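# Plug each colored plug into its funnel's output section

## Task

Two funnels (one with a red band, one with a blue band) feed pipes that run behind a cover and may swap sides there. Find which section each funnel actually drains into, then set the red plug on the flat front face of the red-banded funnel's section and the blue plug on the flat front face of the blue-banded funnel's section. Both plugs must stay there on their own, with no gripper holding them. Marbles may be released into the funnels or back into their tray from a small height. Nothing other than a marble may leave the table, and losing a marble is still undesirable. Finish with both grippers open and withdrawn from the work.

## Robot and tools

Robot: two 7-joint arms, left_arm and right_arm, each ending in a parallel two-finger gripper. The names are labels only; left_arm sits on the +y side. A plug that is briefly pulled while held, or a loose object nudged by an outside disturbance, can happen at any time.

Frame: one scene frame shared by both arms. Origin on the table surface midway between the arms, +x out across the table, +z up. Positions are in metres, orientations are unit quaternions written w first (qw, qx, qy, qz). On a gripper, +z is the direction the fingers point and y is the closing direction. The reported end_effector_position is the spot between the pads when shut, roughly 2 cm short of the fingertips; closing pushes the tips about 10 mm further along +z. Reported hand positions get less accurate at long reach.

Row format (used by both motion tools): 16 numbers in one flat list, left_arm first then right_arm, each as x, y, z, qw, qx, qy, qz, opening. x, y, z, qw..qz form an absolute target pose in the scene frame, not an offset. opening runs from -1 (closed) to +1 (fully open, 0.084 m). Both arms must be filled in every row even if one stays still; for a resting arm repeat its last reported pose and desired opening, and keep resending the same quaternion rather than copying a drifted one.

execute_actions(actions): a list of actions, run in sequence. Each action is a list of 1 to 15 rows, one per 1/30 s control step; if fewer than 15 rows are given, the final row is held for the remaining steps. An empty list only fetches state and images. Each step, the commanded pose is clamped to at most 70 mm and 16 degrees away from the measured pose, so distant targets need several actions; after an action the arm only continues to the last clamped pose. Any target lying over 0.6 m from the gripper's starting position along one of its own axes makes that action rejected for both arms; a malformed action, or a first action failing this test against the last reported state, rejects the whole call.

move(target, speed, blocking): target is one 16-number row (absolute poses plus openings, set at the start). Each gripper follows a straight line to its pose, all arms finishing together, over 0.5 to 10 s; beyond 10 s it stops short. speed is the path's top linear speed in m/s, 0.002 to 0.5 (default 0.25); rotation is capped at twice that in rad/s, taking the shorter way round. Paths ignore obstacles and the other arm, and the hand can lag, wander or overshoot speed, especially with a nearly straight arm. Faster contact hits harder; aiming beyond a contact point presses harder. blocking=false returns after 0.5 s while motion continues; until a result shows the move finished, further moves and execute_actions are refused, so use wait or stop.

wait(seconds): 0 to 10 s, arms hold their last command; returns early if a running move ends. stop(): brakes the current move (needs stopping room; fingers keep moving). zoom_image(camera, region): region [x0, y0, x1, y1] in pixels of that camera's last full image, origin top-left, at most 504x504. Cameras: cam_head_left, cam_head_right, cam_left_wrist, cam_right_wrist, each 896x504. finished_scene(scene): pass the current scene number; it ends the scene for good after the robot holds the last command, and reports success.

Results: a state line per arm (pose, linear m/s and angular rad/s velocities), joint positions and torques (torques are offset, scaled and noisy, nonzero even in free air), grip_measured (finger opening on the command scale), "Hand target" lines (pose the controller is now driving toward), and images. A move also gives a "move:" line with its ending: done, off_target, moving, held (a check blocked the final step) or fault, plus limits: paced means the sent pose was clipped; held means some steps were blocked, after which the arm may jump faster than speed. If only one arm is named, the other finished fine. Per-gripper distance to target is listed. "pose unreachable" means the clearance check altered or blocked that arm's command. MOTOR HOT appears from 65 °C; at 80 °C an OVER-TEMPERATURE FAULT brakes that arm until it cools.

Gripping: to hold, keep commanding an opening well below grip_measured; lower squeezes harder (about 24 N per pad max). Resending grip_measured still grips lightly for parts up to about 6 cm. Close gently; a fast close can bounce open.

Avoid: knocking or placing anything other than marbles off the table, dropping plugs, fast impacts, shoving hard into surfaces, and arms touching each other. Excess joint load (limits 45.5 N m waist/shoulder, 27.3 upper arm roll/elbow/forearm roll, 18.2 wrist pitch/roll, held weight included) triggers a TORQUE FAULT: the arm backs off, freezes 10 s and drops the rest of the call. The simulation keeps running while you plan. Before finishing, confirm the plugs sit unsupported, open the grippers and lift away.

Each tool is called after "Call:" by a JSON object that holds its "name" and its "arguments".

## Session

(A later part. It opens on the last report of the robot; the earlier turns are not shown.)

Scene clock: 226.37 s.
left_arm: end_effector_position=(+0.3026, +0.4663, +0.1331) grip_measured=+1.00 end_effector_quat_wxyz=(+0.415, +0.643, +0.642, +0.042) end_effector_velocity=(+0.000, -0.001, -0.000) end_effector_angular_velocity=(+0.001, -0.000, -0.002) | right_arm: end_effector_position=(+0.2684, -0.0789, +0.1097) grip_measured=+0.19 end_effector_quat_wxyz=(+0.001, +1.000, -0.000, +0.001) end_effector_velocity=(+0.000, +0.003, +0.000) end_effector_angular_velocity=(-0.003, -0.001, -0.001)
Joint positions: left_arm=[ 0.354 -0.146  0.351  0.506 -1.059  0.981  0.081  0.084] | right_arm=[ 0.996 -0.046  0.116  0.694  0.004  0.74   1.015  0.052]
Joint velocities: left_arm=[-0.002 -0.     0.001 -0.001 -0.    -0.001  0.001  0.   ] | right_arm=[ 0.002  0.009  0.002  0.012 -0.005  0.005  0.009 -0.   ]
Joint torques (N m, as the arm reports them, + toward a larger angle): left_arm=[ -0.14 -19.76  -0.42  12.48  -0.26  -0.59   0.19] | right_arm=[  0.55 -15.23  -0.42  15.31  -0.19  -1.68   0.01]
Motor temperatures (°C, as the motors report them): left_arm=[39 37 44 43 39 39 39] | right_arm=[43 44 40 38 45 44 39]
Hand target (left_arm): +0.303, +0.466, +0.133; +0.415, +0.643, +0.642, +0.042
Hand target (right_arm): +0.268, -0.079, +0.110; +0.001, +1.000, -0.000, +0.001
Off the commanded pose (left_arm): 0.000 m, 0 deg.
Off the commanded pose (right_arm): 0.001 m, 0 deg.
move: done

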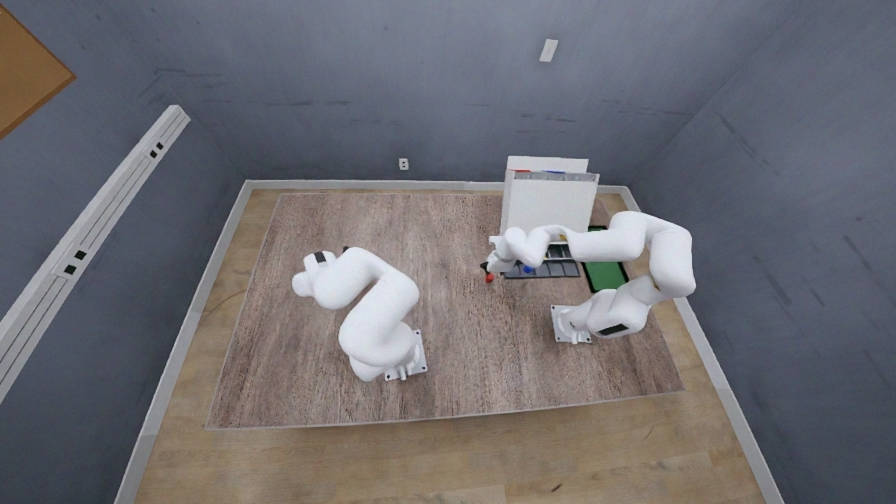

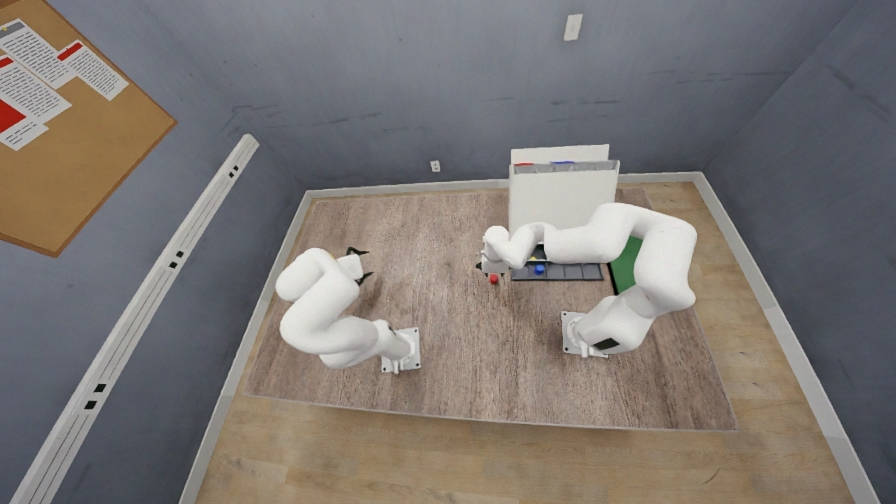

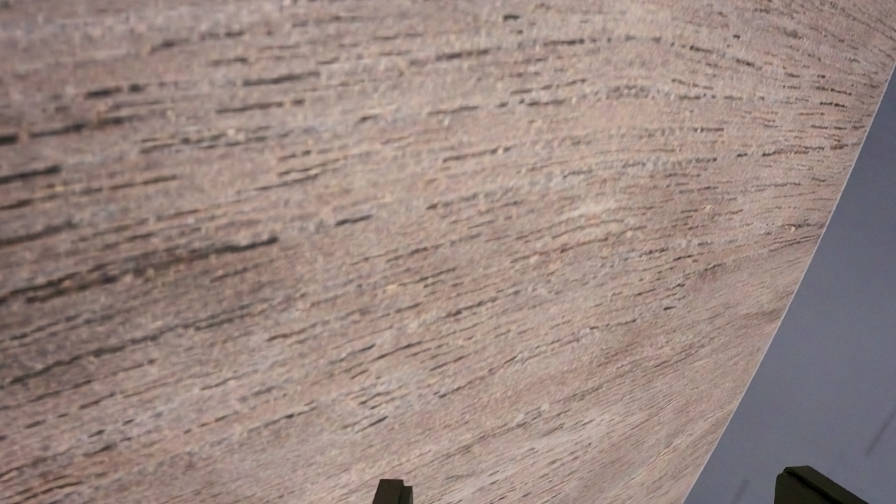

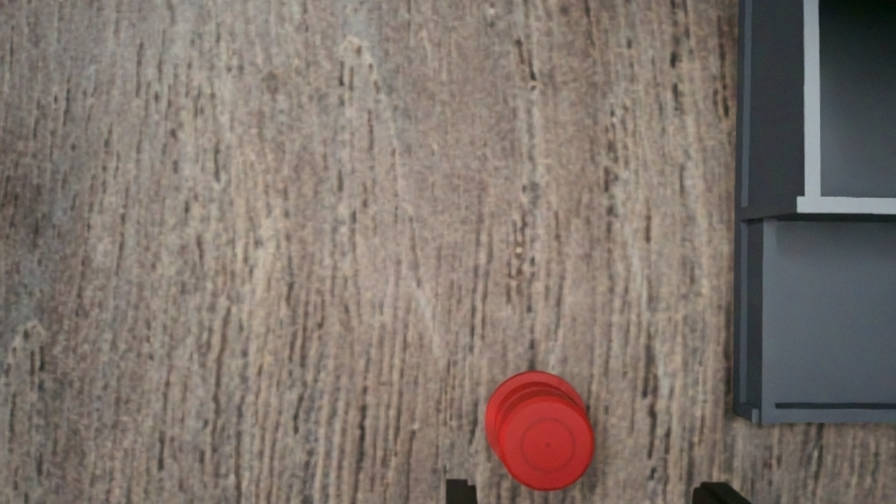

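Call:
{"name": "move", "arguments": {"target": [0.3026,0.4663,0.1331,0.415,0.643,0.642,0.042,1,0.2695,-0.079,0.034,0,1,0,0,0.2], "speed": 0.12}}

Call:
{"name": "move", "arguments": {"target": [0.3026,0.4663,0.1331,0.415,0.643,0.642,0.042,1,0.2695,-0.079,0.034,0,1,0,0,-0.6]}}

Call:
{"name": "move", "arguments": {"target": [0.3026,0.4663,0.1331,0.415,0.643,0.642,0.042,1,0.275,-0.11,0.10,0,1,0,0,-0.6], "speed": 0.2}}

Call:
{"name": "move", "arguments": {"target": [0.3026,0.4663,0.1331,0.415,0.643,0.642,0.042,1,0.312,-0.353,0.095,0,1,0,0,-0.6], "speed": 0.3}}

Scene clock: 238.67 s.
left_arm: end_effector_position=(+0.3026, +0.4663, +0.1331) grip_measured=+1.00 end_effector_quat_wxyz=(+0.415, +0.643, +0.642, +0.042) end_effector_velocity=(+0.000, -0.000, -0.000) end_effector_angular_velocity=(-0.000, +0.001, +0.000) | right_arm: end_effector_position=(+0.2694, -0.0791, +0.0345) grip_measured=+0.19 end_effector_quat_wxyz=(-0.000, +1.000, +0.000, +0.000) end_effector_velocity=(+0.000, -0.000, -0.003) end_effector_angular_velocity=(-0.001, +0.000, -0.002)
Joint positions: left_arm=[ 0.354 -0.146  0.351  0.506 -1.059  0.981  0.081  0.084] | right_arm=[ 0.995  0.148  0.11   0.648 -0.034  0.501  1.04   0.052]
Joint velocities: left_arm=[-0.001 -0.    -0.    -0.001 -0.001 -0.001 -0.001 -0.   ] | right_arm=[-0.     0.01  -0.001  0.001 -0.003 -0.008  0.003 -0.   ]
Joint torques (N m, as the arm reports them, + toward a larger angle): left_arm=[  0.38 -18.87  -0.16  13.04  -0.03  -0.51   0.  ] | right_arm=[  1.93 -16.38   0.1   13.48   0.24  -1.52  -0.03]
Motor temperatures (°C, as the motors report them): left_arm=[39 37 44 43 39 39 39] | right_arm=[43 44 40 38 45 44 39]
Hand target (left_arm): +0.303, +0.466, +0.133; +0.415, +0.643, +0.642, +0.042
Hand target (right_arm): +0.269, -0.079, +0.034; +0.000, +1.000, +0.000, +0.000
Off the commanded pose (left_arm): 0.000 m, 0 deg.
Off the commanded pose (right_arm): 0.001 m, 0 deg.
move: done

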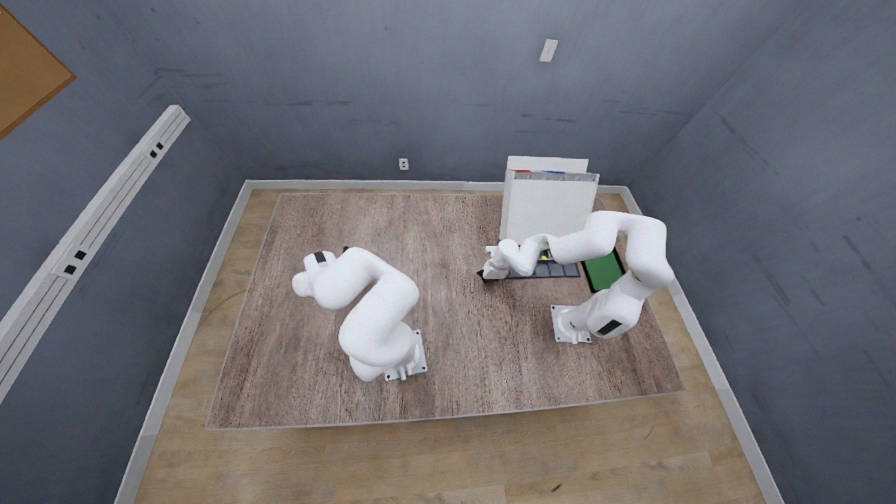

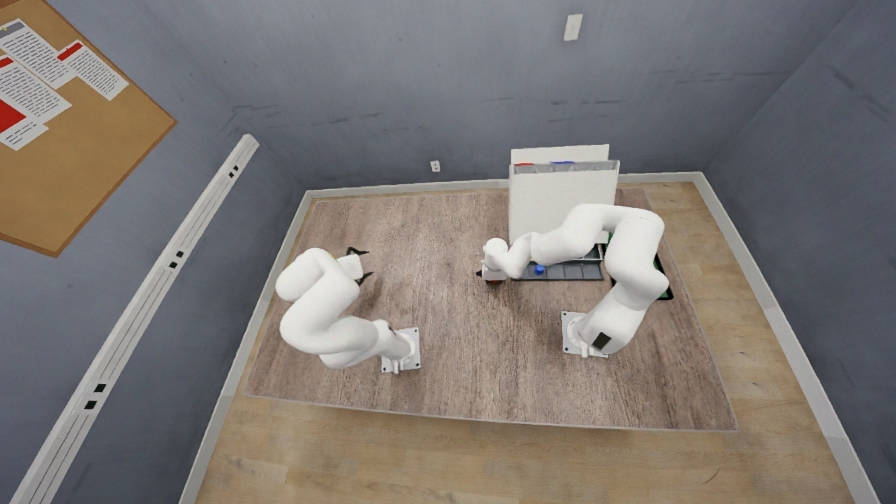

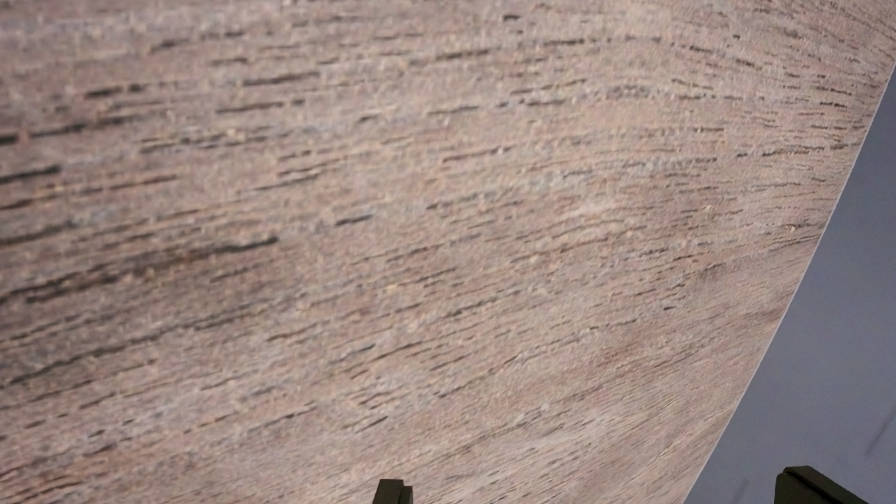

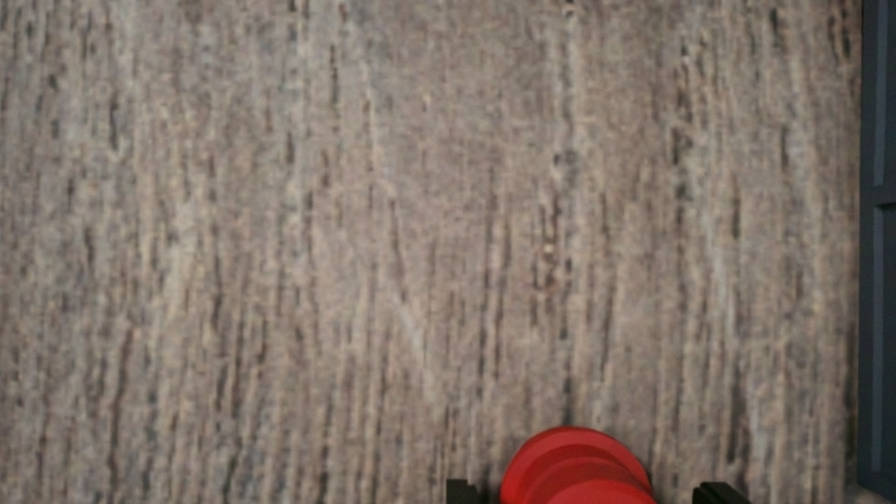

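Scene clock: 239.37 s.
left_arm: end_effector_position=(+0.3026, +0.4663, +0.1331) grip_measured=+1.00 end_effector_quat_wxyz=(+0.415, +0.643, +0.642, +0.042) end_effector_velocity=(+0.000, -0.000, -0.000) end_effector_angular_velocity=(+0.002, -0.001, -0.003) | right_arm: end_effector_position=(+0.2696, -0.0789, +0.0343) grip_measured=-0.33 end_effector_quat_wxyz=(-0.000, +1.000, -0.000, +0.000) end_effector_velocity=(+0.000, +0.001, +0.000) end_effector_angular_velocity=(+0.001, -0.001, +0.002)
Joint positions: left_arm=[ 0.354 -0.146  0.351  0.506 -1.059  0.981  0.081  0.084] | right_arm=[ 0.995  0.15   0.11   0.649 -0.034  0.501  1.04   0.03 ]
Joint velocities: left_arm=[-0.002  0.    -0.     0.     0.    -0.001  0.002 -0.   ] | right_arm=[ 0.001  0.     0.     0.001 -0.    -0.001 -0.001  0.   ]
Joint torques (N m, as the arm reports them, + toward a larger angle): left_arm=[  0.31 -19.13  -0.58  13.1   -0.02  -0.44   0.04] | right_arm=[  1.36 -14.06  -0.05  13.1   -0.09  -2.91  -0.07]
Motor temperatures (°C, as the motors report them): left_arm=[39 37 44 43 39 39 39] | right_arm=[43 44 40 38 45 44 39]
Hand target (left_arm): +0.303, +0.466, +0.133; +0.415, +0.643, +0.642, +0.042
Hand target (right_arm): +0.269, -0.079, +0.034; +0.000, +1.000, +0.000, +0.000
Off the commanded pose (left_arm): 0.000 m, 0 deg.
Off the commanded pose (right_arm): 0.000 m, 0 deg.
move: done

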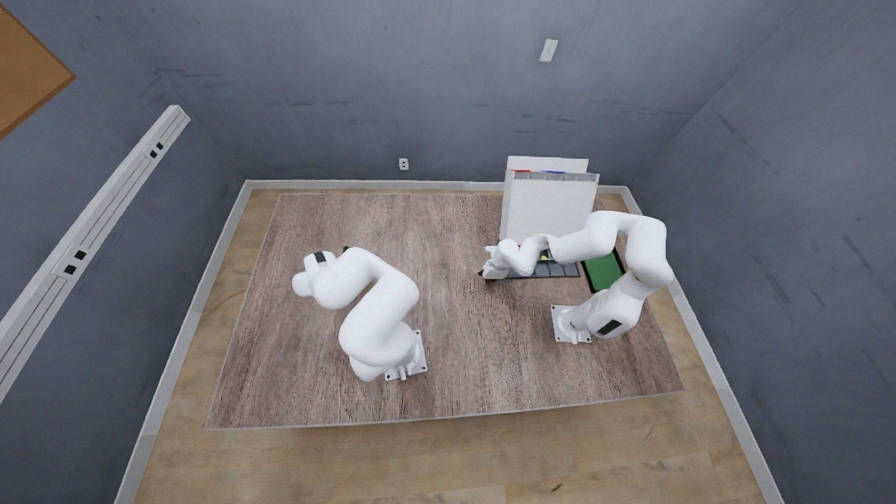

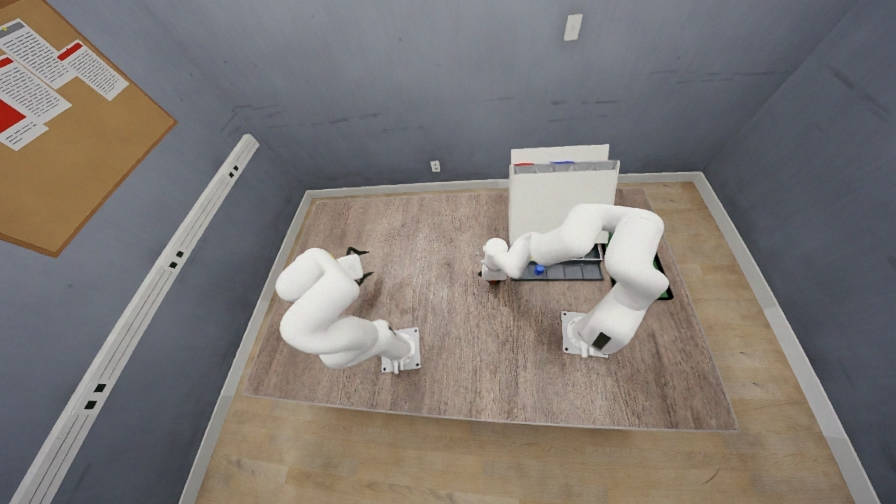

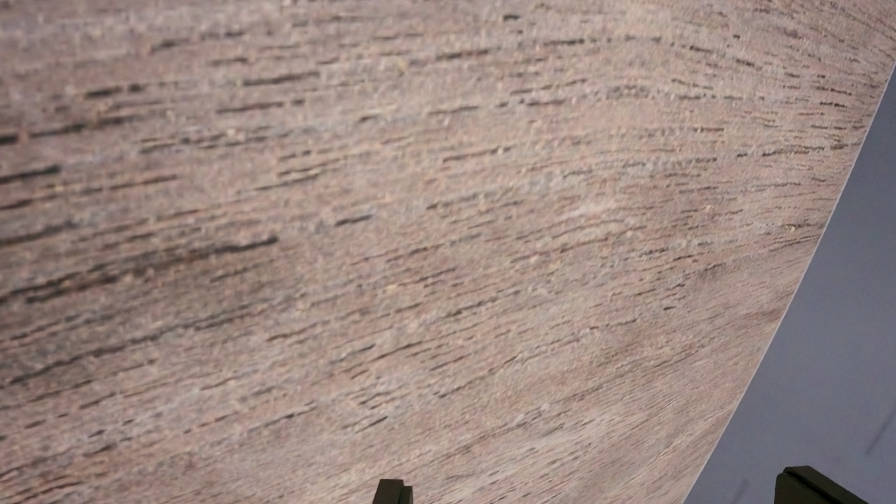

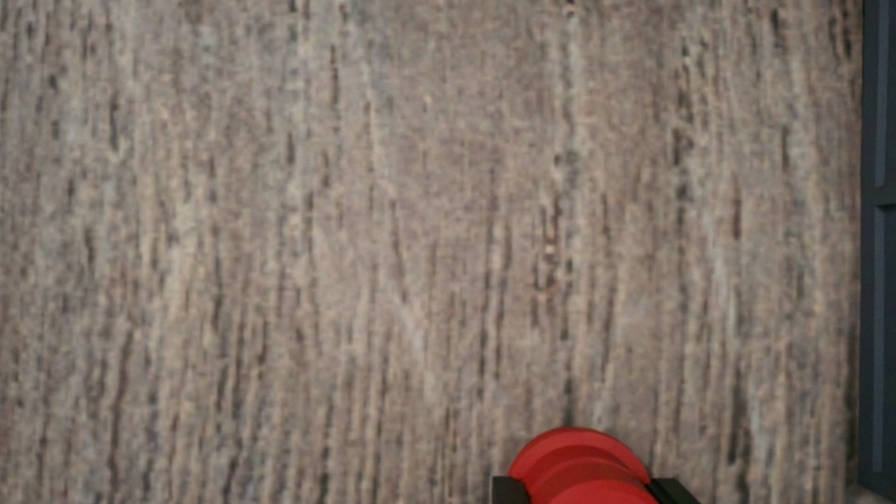

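Scene clock: 240.40 s.
left_arm: end_effector_position=(+0.3026, +0.4663, +0.1331) grip_measured=+1.00 end_effector_quat_wxyz=(+0.415, +0.643, +0.642, +0.042) end_effector_velocity=(-0.000, +0.000, -0.000) end_effector_angular_velocity=(+0.001, -0.000, -0.000) | right_arm: end_effector_position=(+0.2749, -0.1097, +0.0996) grip_measured=-0.33 end_effector_quat_wxyz=(+0.000, +1.000, +0.000, -0.000) end_effector_velocity=(+0.000, -0.001, +0.003) end_effector_angular_velocity=(+0.001, -0.001, +0.000)
Joint positions: left_arm=[ 0.354 -0.146  0.351  0.506 -1.059  0.981  0.081  0.084] | right_arm=[ 0.964 -0.092  0.09   0.607  0.014  0.699  0.949  0.03 ]
Joint velocities: left_arm=[ 0.001 -0.     0.     0.     0.001  0.     0.001  0.   ] | right_arm=[-0.001 -0.009 -0.001 -0.     0.001  0.007 -0.002 -0.   ]
Joint torques (N m, as the arm reports them, + toward a larger angle): left_arm=[ -0.19 -19.18  -0.16  13.05  -0.26  -0.24   0.12] | right_arm=[  1.   -13.84   0.    15.07   0.09  -1.44   0.17]
Motor temperatures (°C, as the motors report them): left_arm=[39 37 44 43 39 39 39] | right_arm=[43 44 40 38 45 44 39]
Hand target (left_arm): +0.303, +0.466, +0.133; +0.415, +0.643, +0.642, +0.042
Hand target (right_arm): +0.275, -0.110, +0.100; -0.000, +1.000, -0.000, -0.000
Off the commanded pose (left_arm): 0.000 m, 0 deg.
Off the commanded pose (right_arm): 0.001 m, 0 deg.
move: done

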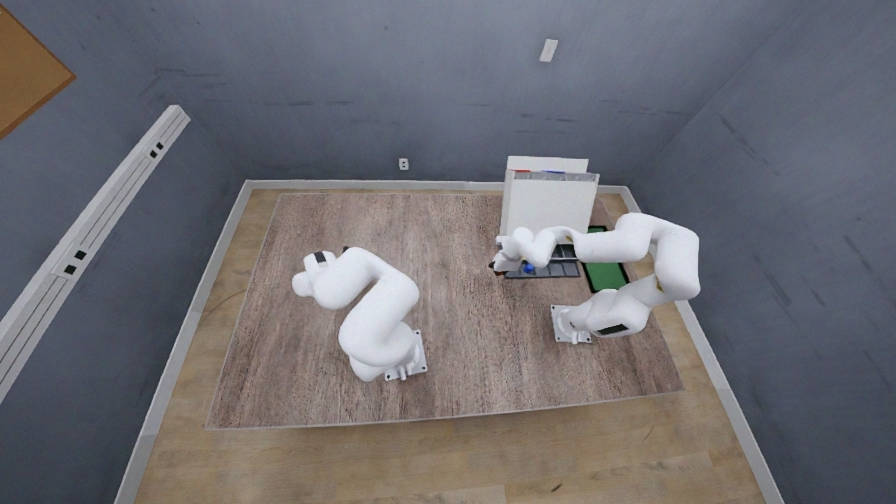

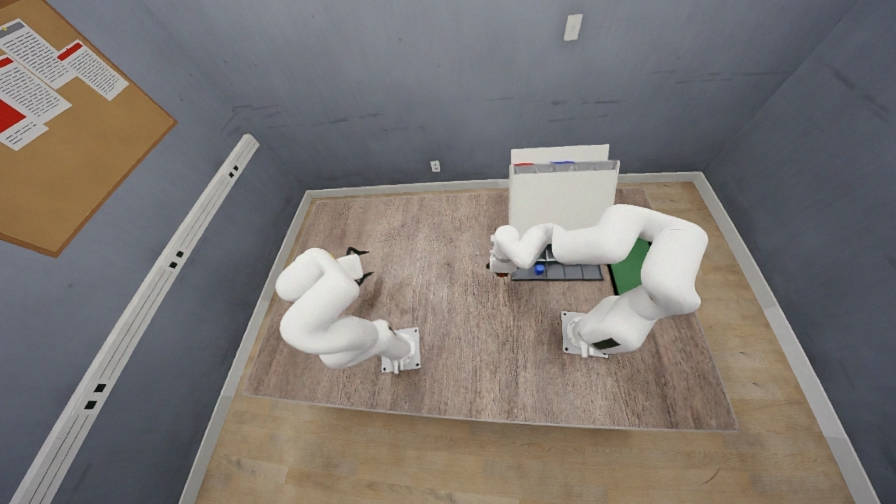

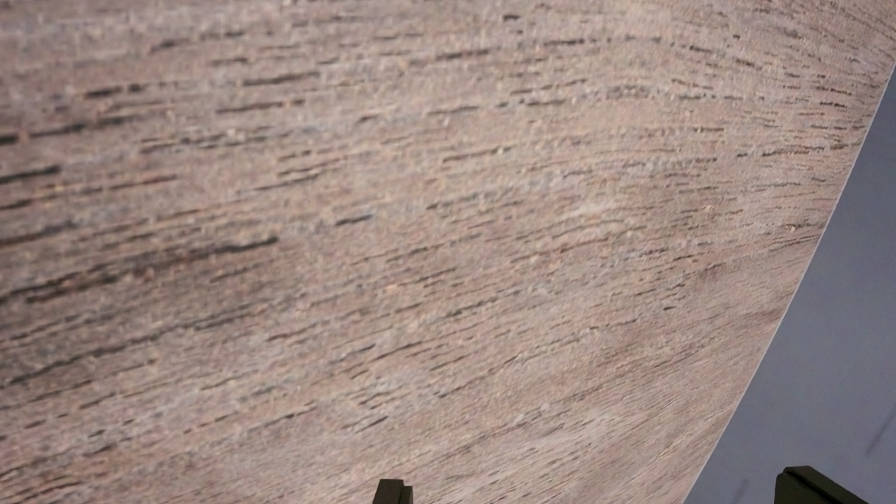

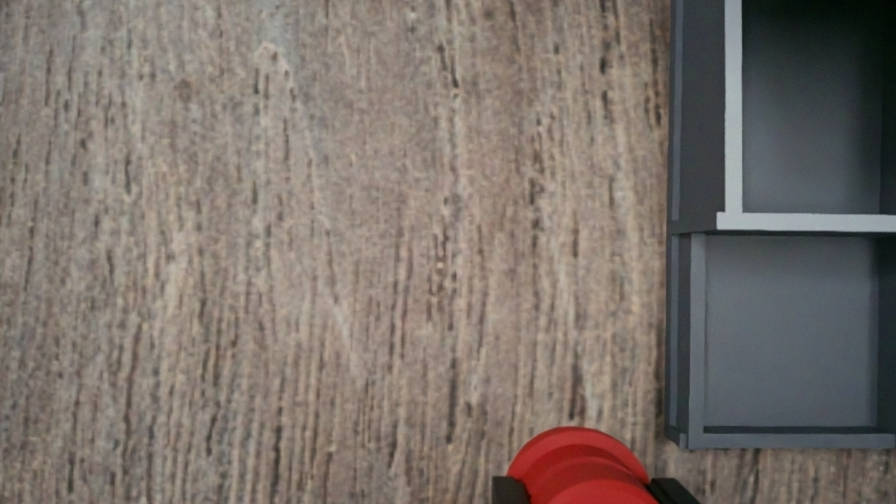

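Scene clock: 242.00 s.
left_arm: end_effector_position=(+0.3026, +0.4663, +0.1331) grip_measured=+1.00 end_effector_quat_wxyz=(+0.415, +0.643, +0.642, +0.042) end_effector_velocity=(+0.000, -0.001, +0.000) end_effector_angular_velocity=(-0.001, +0.000, -0.002) | right_arm: end_effector_position=(+0.3116, -0.3519, +0.0952) grip_measured=-0.33 end_effector_quat_wxyz=(-0.001, +1.000, +0.000, -0.001) end_effector_velocity=(-0.000, -0.002, +0.000) end_effector_angular_velocity=(+0.001, +0.002, -0.001)
Joint positions: left_arm=[ 0.354 -0.146  0.351  0.506 -1.059  0.981  0.081  0.084] | right_arm=[ 0.592 -0.531 -0.27   0.226 -0.194  0.752  0.407  0.03 ]
Joint velocities: left_arm=[-0.001  0.     0.     0.     0.001  0.002 -0.001  0.   ] | right_arm=[-0.004 -0.003 -0.005 -0.    -0.002  0.005 -0.006  0.   ]
Joint torques (N m, as the arm reports them, + toward a larger angle): left_arm=[  0.64 -19.4   -0.5   12.99  -0.16  -0.43   0.17] | right_arm=[ 1.2  -5.72  1.35 15.39 -0.35 -1.85 -0.28]
Motor temperatures (°C, as the motors report them): left_arm=[39 37 44 43 39 39 39] | right_arm=[43 44 40 38 45 44 39]
Hand target (left_arm): +0.303, +0.466, +0.133; +0.415, +0.643, +0.642, +0.042
Hand target (right_arm): +0.312, -0.352, +0.095; -0.001, +1.000, +0.000, -0.001
Off the commanded pose (left_arm): 0.000 m, 0 deg.
Off the commanded pose (right_arm): 0.001 m, 0 deg.
move: done

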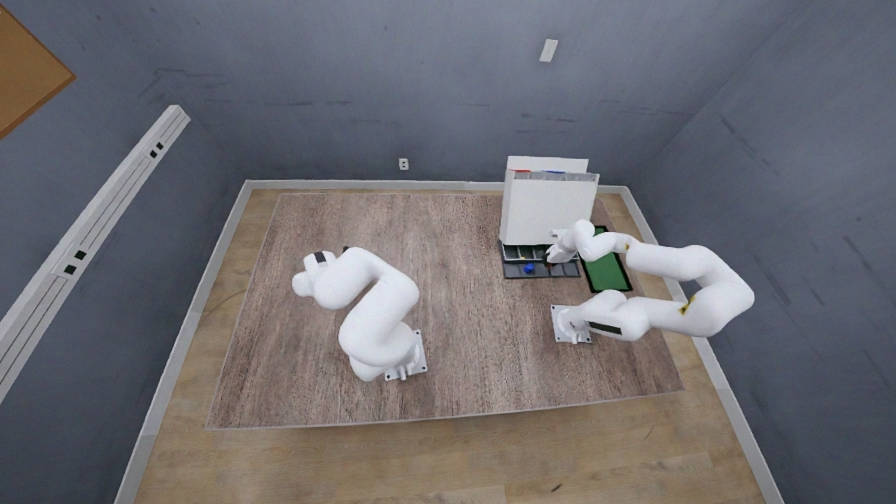

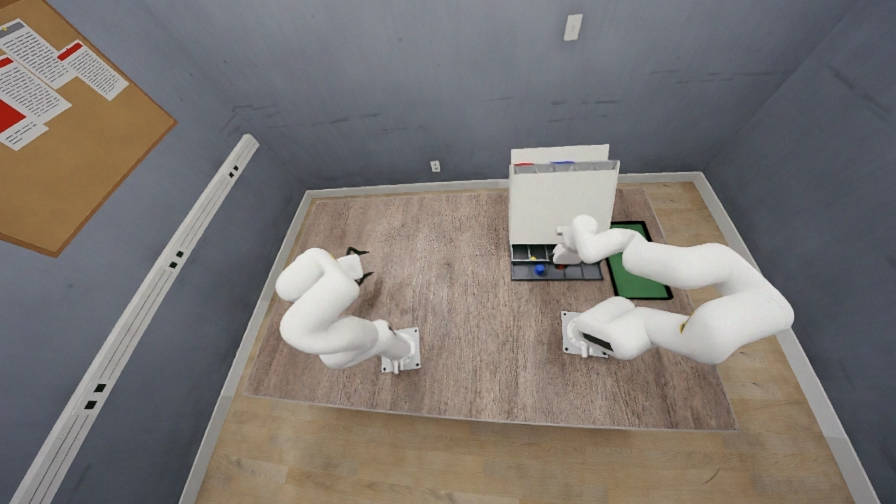

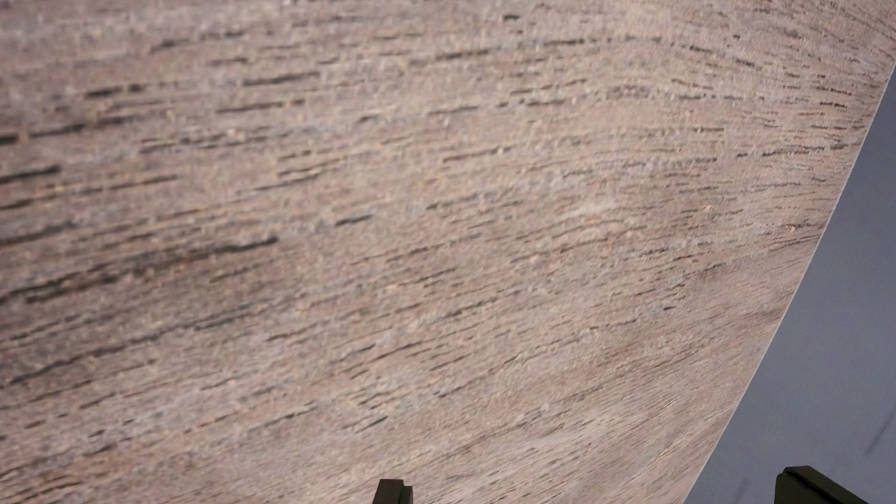

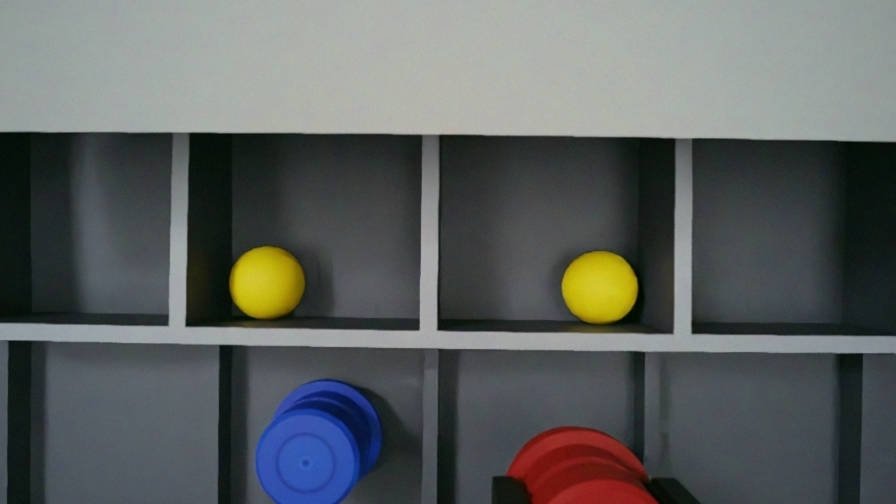

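Call:
{"name": "execute_actions", "arguments": {"actions": []}}

Scene clock: 263.20 s.
left_arm: end_effector_position=(+0.3026, +0.4663, +0.1331) grip_measured=+1.00 end_effector_quat_wxyz=(+0.415, +0.643, +0.642, +0.042) end_effector_velocity=(+0.000, -0.000, +0.000) end_effector_angular_velocity=(-0.000, -0.000, -0.000) | right_arm: end_effector_position=(+0.3117, -0.3521, +0.0953) grip_measured=-0.33 end_effector_quat_wxyz=(-0.001, +1.000, +0.000, -0.001) end_effector_velocity=(-0.000, +0.000, +0.000) end_effector_angular_velocity=(-0.000, -0.000, +0.001)
Joint positions: left_arm=[ 0.354 -0.146  0.351  0.506 -1.059  0.981  0.081  0.084] | right_arm=[ 0.592 -0.531 -0.271  0.226 -0.194  0.752  0.406  0.03 ]
Joint velocities: left_arm=[-0.001 -0.     0.    -0.    -0.     0.     0.001 -0.   ] | right_arm=[ 0.    -0.001  0.     0.    -0.     0.001  0.     0.   ]
Joint torques (N m, as the arm reports them, + toward a larger angle): left_arm=[  0.64 -19.28  -0.27  12.81  -0.72  -0.32   0.01] | right_arm=[ 1.35 -4.73  2.08 15.28 -0.38 -1.61  0.1 ]
Motor temperatures (°C, as the motors report them): left_arm=[39 37 44 43 39 39 39] | right_arm=[43 44 40 38 45 44 39]
Hand target (left_arm): +0.303, +0.466, +0.133; +0.415, +0.643, +0.642, +0.042
Hand target (right_arm): +0.312, -0.352, +0.095; -0.001, +1.000, +0.000, -0.001
Off the commanded pose (left_arm): 0.000 m, 0 deg.
Off the commanded pose (right_arm): 0.001 m, 0 deg.

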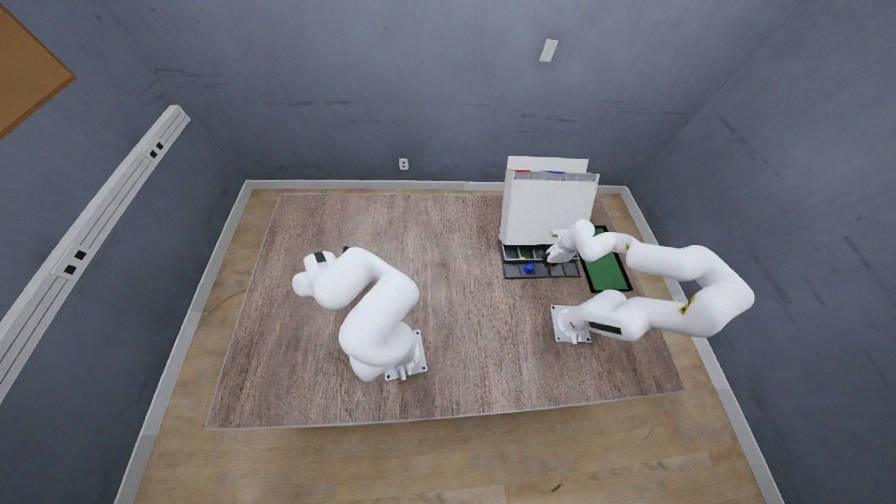

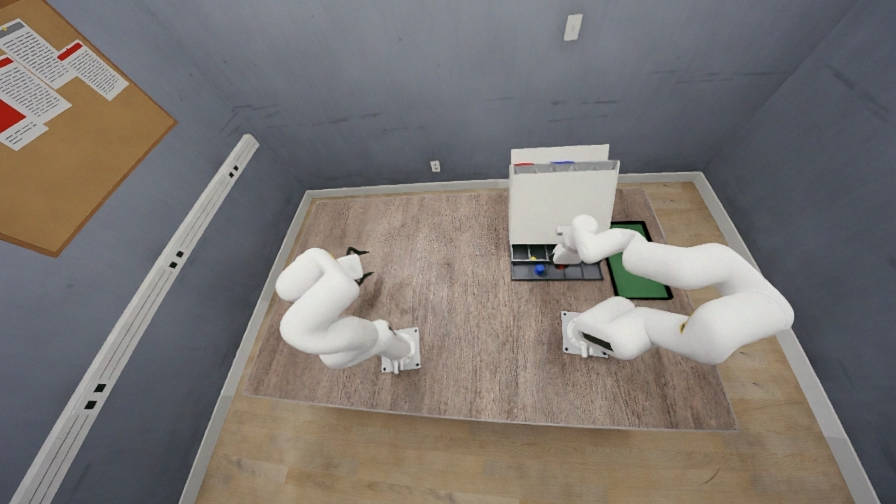

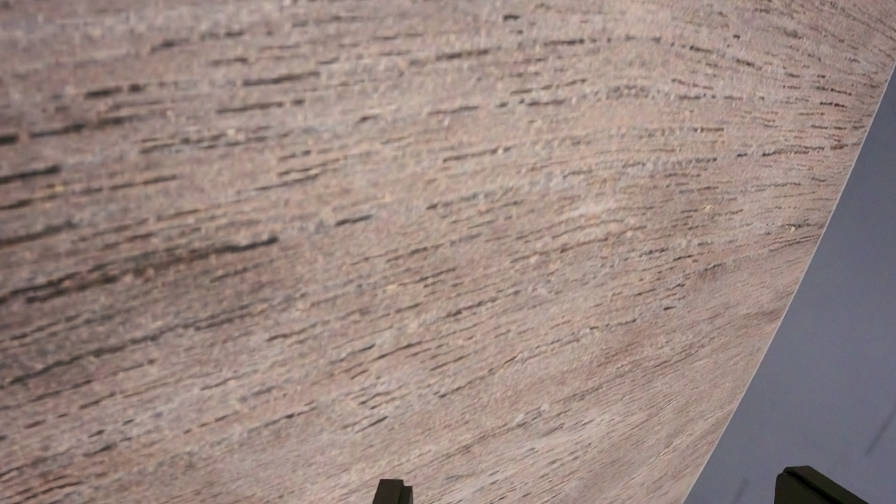

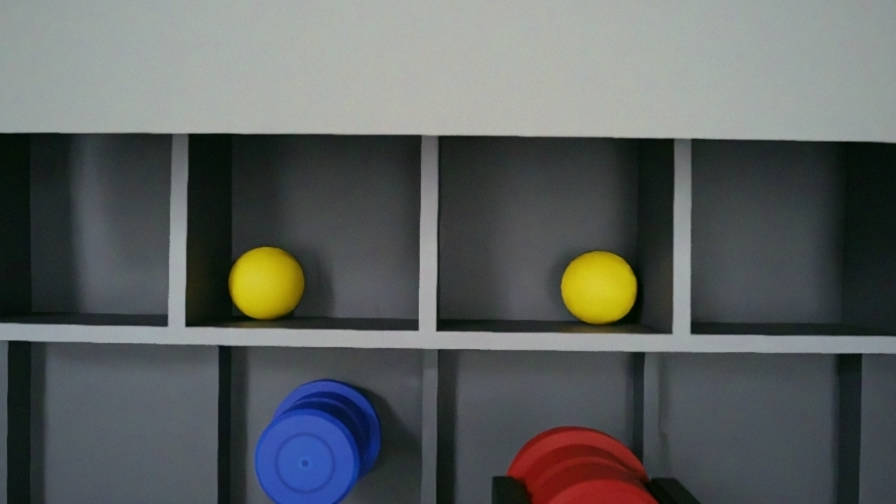

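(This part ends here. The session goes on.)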